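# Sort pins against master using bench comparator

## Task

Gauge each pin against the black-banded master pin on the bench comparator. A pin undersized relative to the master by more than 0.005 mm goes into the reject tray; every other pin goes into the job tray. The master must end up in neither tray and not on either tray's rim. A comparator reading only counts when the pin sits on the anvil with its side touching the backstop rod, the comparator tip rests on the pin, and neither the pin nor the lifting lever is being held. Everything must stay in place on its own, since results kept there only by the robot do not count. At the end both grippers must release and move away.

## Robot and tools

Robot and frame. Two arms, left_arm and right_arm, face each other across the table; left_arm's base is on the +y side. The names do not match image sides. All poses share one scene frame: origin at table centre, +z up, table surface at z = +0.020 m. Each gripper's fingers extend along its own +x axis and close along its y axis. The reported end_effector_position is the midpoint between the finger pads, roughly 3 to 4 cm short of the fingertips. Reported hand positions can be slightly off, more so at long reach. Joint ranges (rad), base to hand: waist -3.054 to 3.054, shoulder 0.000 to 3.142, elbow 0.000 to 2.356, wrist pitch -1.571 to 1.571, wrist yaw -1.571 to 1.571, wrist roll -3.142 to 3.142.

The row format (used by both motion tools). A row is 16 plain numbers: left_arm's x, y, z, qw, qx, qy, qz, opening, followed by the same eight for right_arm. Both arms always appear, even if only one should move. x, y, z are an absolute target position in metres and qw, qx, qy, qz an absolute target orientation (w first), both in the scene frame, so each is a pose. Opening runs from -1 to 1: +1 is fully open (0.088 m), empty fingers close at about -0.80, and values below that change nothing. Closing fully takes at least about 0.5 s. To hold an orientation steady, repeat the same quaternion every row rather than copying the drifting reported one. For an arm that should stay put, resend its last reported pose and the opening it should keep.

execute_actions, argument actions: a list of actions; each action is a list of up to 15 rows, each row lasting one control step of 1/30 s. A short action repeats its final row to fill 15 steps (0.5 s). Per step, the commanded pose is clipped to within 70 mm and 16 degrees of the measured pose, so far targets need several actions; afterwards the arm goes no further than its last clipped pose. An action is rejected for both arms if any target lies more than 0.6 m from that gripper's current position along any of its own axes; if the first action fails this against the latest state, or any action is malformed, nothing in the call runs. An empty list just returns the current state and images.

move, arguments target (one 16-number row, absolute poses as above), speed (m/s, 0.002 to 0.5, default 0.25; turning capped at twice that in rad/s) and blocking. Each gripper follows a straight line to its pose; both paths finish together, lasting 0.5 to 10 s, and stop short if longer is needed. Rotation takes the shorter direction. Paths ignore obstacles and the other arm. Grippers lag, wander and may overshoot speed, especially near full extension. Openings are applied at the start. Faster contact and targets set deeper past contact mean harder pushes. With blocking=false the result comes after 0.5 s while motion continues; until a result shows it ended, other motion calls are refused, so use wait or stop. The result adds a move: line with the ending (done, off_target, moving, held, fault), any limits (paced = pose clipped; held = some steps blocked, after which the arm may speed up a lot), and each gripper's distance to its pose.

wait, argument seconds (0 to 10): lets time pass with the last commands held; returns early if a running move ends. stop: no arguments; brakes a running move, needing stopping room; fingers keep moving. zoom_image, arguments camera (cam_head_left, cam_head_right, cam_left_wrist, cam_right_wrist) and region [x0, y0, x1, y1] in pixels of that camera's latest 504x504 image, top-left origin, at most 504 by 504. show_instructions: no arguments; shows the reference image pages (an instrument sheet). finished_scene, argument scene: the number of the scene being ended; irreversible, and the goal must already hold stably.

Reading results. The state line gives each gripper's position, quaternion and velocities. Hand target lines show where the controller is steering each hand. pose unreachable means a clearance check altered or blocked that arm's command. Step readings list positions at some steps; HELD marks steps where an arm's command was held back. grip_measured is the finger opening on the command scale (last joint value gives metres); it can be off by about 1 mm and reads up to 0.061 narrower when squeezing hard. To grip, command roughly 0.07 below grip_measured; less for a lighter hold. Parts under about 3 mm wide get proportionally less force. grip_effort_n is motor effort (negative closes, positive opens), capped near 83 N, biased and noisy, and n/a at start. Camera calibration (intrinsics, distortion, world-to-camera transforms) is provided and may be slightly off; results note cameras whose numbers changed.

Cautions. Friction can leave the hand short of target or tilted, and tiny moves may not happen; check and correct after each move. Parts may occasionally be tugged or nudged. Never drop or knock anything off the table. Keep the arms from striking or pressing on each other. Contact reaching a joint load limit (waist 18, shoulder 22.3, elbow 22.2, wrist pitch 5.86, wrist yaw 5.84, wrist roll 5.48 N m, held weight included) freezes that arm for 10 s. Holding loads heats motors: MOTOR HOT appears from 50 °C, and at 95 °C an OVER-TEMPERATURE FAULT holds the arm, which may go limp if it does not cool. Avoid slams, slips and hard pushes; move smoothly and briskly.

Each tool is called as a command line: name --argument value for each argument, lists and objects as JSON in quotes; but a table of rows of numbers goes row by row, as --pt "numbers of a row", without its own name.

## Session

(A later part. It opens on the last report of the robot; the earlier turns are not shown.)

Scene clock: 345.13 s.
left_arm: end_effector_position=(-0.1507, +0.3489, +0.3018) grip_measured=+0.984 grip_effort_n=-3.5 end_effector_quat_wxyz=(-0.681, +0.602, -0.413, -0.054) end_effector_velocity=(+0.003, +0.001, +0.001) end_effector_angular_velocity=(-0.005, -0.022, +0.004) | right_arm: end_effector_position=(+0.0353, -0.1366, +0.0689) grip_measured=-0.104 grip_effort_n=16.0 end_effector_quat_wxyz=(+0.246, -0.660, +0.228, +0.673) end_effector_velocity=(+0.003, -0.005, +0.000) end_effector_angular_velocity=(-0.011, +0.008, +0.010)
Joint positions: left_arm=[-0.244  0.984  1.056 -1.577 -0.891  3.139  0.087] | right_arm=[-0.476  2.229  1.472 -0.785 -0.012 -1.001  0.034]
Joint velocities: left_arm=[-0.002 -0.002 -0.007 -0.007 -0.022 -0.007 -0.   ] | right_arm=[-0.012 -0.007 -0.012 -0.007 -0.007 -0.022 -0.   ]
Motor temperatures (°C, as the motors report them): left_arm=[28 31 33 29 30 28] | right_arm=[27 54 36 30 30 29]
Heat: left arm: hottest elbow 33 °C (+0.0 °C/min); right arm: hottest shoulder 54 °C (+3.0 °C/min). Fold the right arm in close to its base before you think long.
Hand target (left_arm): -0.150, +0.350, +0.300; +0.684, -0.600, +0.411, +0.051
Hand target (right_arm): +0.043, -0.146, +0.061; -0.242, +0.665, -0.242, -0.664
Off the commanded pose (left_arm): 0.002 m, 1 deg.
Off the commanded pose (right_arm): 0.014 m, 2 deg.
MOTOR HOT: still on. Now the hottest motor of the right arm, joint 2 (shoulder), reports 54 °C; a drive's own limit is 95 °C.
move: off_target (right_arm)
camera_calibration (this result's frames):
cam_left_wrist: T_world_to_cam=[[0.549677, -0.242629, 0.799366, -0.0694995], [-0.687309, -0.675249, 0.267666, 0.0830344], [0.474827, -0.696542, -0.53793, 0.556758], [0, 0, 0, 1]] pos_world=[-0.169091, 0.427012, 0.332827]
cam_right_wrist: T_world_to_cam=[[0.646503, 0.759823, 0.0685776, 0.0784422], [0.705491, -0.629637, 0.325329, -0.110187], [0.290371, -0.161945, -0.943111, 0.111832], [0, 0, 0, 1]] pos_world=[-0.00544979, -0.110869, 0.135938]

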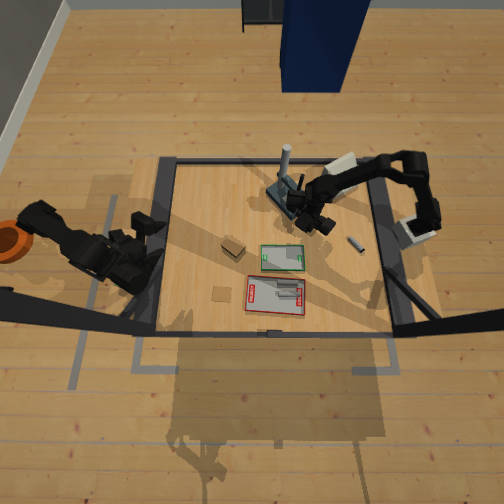

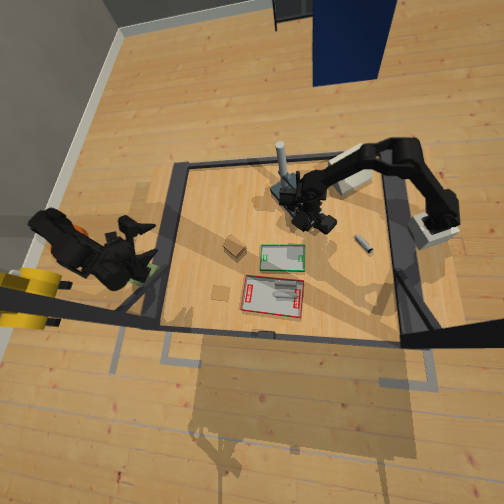

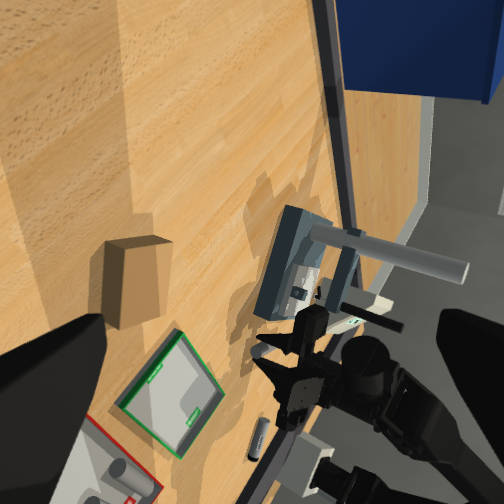

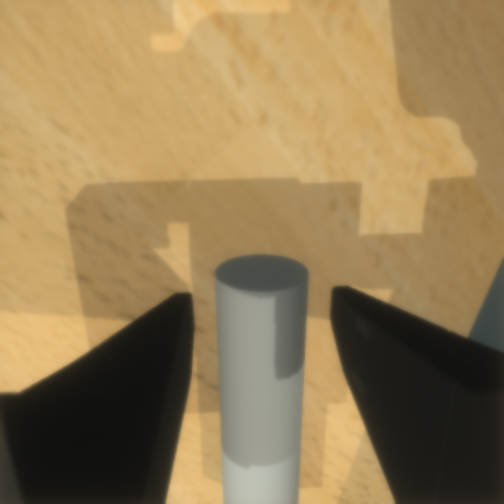

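Table friction; lift, shift, lower.

move --target '[-0.15,0.35,0.3,0.684,-0.6,0.411,0.051,1,0.045,-0.147,0.08,0.2418,-0.6645,0.2418,0.6645,-0.1]' --speed 0.03

move --target '[-0.15,0.35,0.3,0.684,-0.6,0.411,0.051,1,0.045,-0.147,0.063,0.2418,-0.6645,0.2418,0.6645,-0.1]' --speed 0.02

Scene clock: 349.40 s.
left_arm: end_effector_position=(-0.1507, +0.3489, +0.3018) grip_measured=+0.984 grip_effort_n=-3.5 end_effector_quat_wxyz=(-0.681, +0.602, -0.413, -0.054) end_effector_velocity=(+0.000, +0.004, -0.001) end_effector_angular_velocity=(+0.018, -0.002, -0.003) | right_arm: end_effector_position=(+0.0377, -0.1476, +0.0739) grip_measured=-0.103 grip_effort_n=13.7 end_effector_quat_wxyz=(+0.230, -0.665, +0.242, +0.668) end_effector_velocity=(-0.002, -0.001, +0.002) end_effector_angular_velocity=(-0.001, +0.008, +0.024)
Joint positions: left_arm=[-0.244  0.984  1.056 -1.577 -0.891  3.139  0.087] | right_arm=[-0.483  2.215  1.471 -0.841 -0.008 -1.012  0.034]
Joint velocities: left_arm=[-0.007 -0.002 -0.002 -0.022  0.007 -0.007 -0.   ] | right_arm=[ 0.002 -0.007 -0.002 -0.007 -0.007 -0.022  0.   ]
Motor temperatures (°C, as the motors report them): left_arm=[28 31 33 29 30 28] | right_arm=[27 54 36 30 30 29]
Heat: left arm: hottest elbow 33 °C (+0.0 °C/min); right arm: hottest shoulder 54 °C (+3.0 °C/min). Fold the right arm in close to its base before you think long.
Hand target (left_arm): -0.150, +0.350, +0.300; +0.684, -0.600, +0.411, +0.051
Hand target (right_arm): +0.045, -0.147, +0.080; -0.242, +0.665, -0.242, -0.664
Off the commanded pose (left_arm): 0.002 m, 1 deg.
Off the commanded pose (right_arm): 0.010 m, 1 deg.
MOTOR HOT: still on. Now the hottest motor of the right arm, joint 2 (shoulder), reports 54 °C; a drive's own limit is 95 °C.
move: off_target (right_arm)
camera_calibration (this result's frames):
cam_left_wrist: T_world_to_cam=[[0.549677, -0.242629, 0.799366, -0.0694995], [-0.687309, -0.675249, 0.267666, 0.0830344], [0.474827, -0.696542, -0.53793, 0.556758], [0, 0, 0, 1]] pos_world=[-0.169091, 0.427012, 0.332827]
cam_right_wrist: T_world_to_cam=[[0.643966, 0.764243, 0.0352281, 0.0881027], [0.708001, -0.612759, 0.351084, -0.119876], [0.2899, -0.201145, -0.935681, 0.107757], [0, 0, 0, 1]] pos_world=[-0.00310112, -0.119112, 0.139809]

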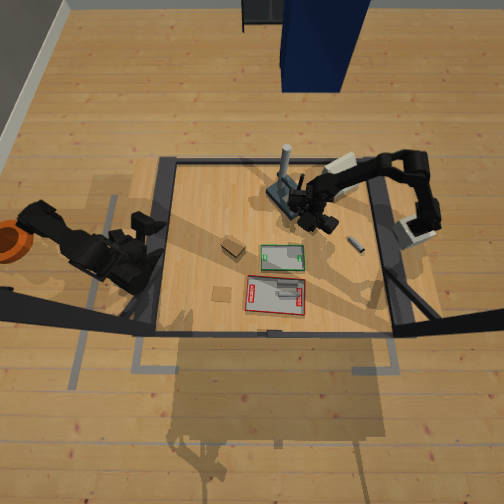

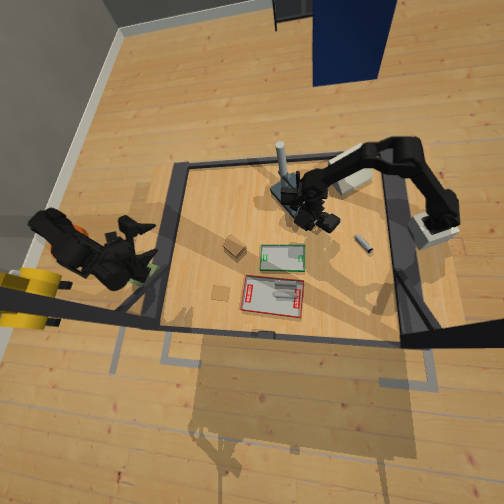

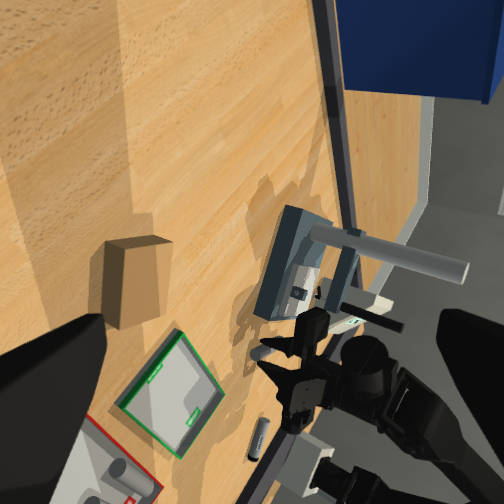

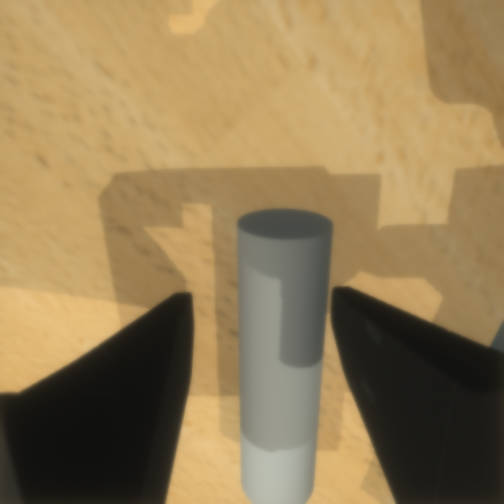

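Scene clock: 350.27 s.
left_arm: end_effector_position=(-0.1507, +0.3489, +0.3018) grip_measured=+0.984 grip_effort_n=-3.5 end_effector_quat_wxyz=(-0.681, +0.602, -0.413, -0.054) end_effector_velocity=(+0.001, -0.000, +0.001) end_effector_angular_velocity=(-0.019, +0.003, +0.008) | right_arm: end_effector_position=(+0.0376, -0.1469, +0.0698) grip_measured=-0.103 grip_effort_n=13.7 end_effector_quat_wxyz=(+0.235, -0.664, +0.237, +0.669) end_effector_velocity=(+0.001, -0.005, +0.000) end_effector_angular_velocity=(-0.013, -0.006, +0.020)
Joint positions: left_arm=[-0.244  0.984  1.056 -1.577 -0.891  3.139  0.087] | right_arm=[-0.483  2.215  1.453 -0.809 -0.008 -1.012  0.034]
Joint velocities: left_arm=[ 0.002 -0.007 -0.002  0.007 -0.007 -0.007  0.   ] | right_arm=[-0.002 -0.007 -0.012 -0.007  0.007 -0.022 -0.   ]
Motor temperatures (°C, as the motors report them): left_arm=[28 31 33 29 30 28] | right_arm=[27 53 36 30 30 29]
Heat: left arm: hottest elbow 33 °C (+0.0 °C/min); right arm: hottest shoulder 53 °C (+2.0 °C/min). Fold the right arm in close to its base before you think long.
Hand target (left_arm): -0.150, +0.350, +0.300; +0.684, -0.600, +0.411, +0.051
Hand target (right_arm): +0.045, -0.147, +0.063; -0.242, +0.665, -0.242, -0.664
Off the commanded pose (left_arm): 0.002 m, 1 deg.
Off the commanded pose (right_arm): 0.010 m, 1 deg.
MOTOR HOT: still on. Now the hottest motor of the right arm, joint 2 (shoulder), reports 53 °C; a drive's own limit is 95 °C.
move: off_target (right_arm)
camera_calibration (this result's frames):
cam_left_wrist: T_world_to_cam=[[0.549677, -0.242629, 0.799366, -0.0694995], [-0.687309, -0.675249, 0.267666, 0.0830344], [0.474827, -0.696542, -0.53793, 0.556758], [0, 0, 0, 1]] pos_world=[-0.169091, 0.427012, 0.332827]
cam_right_wrist: T_world_to_cam=[[0.643608, 0.763947, 0.046399, 0.0869785], [0.707672, -0.617096, 0.344083, -0.118137], [0.291494, -0.188619, -0.937792, 0.106051], [0, 0, 0, 1]] pos_world=[-0.0032909, -0.119346, 0.136067]

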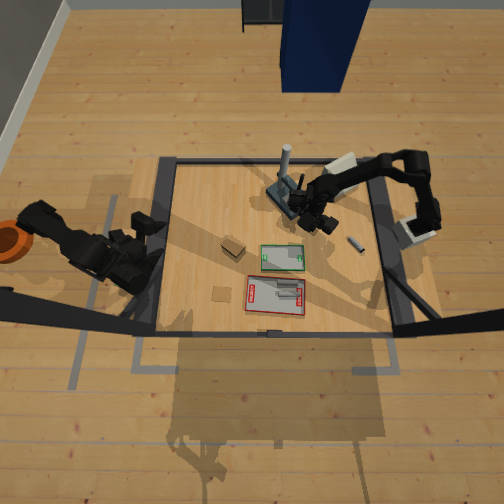

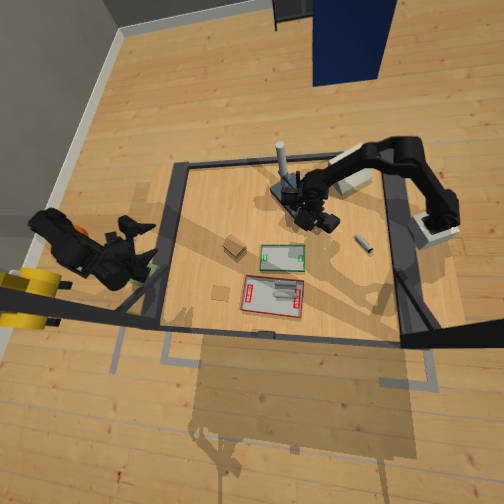

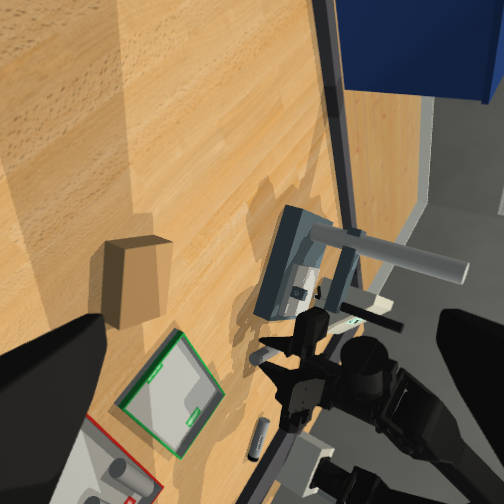

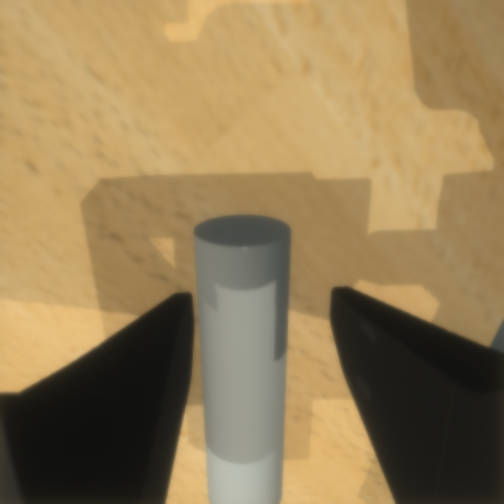

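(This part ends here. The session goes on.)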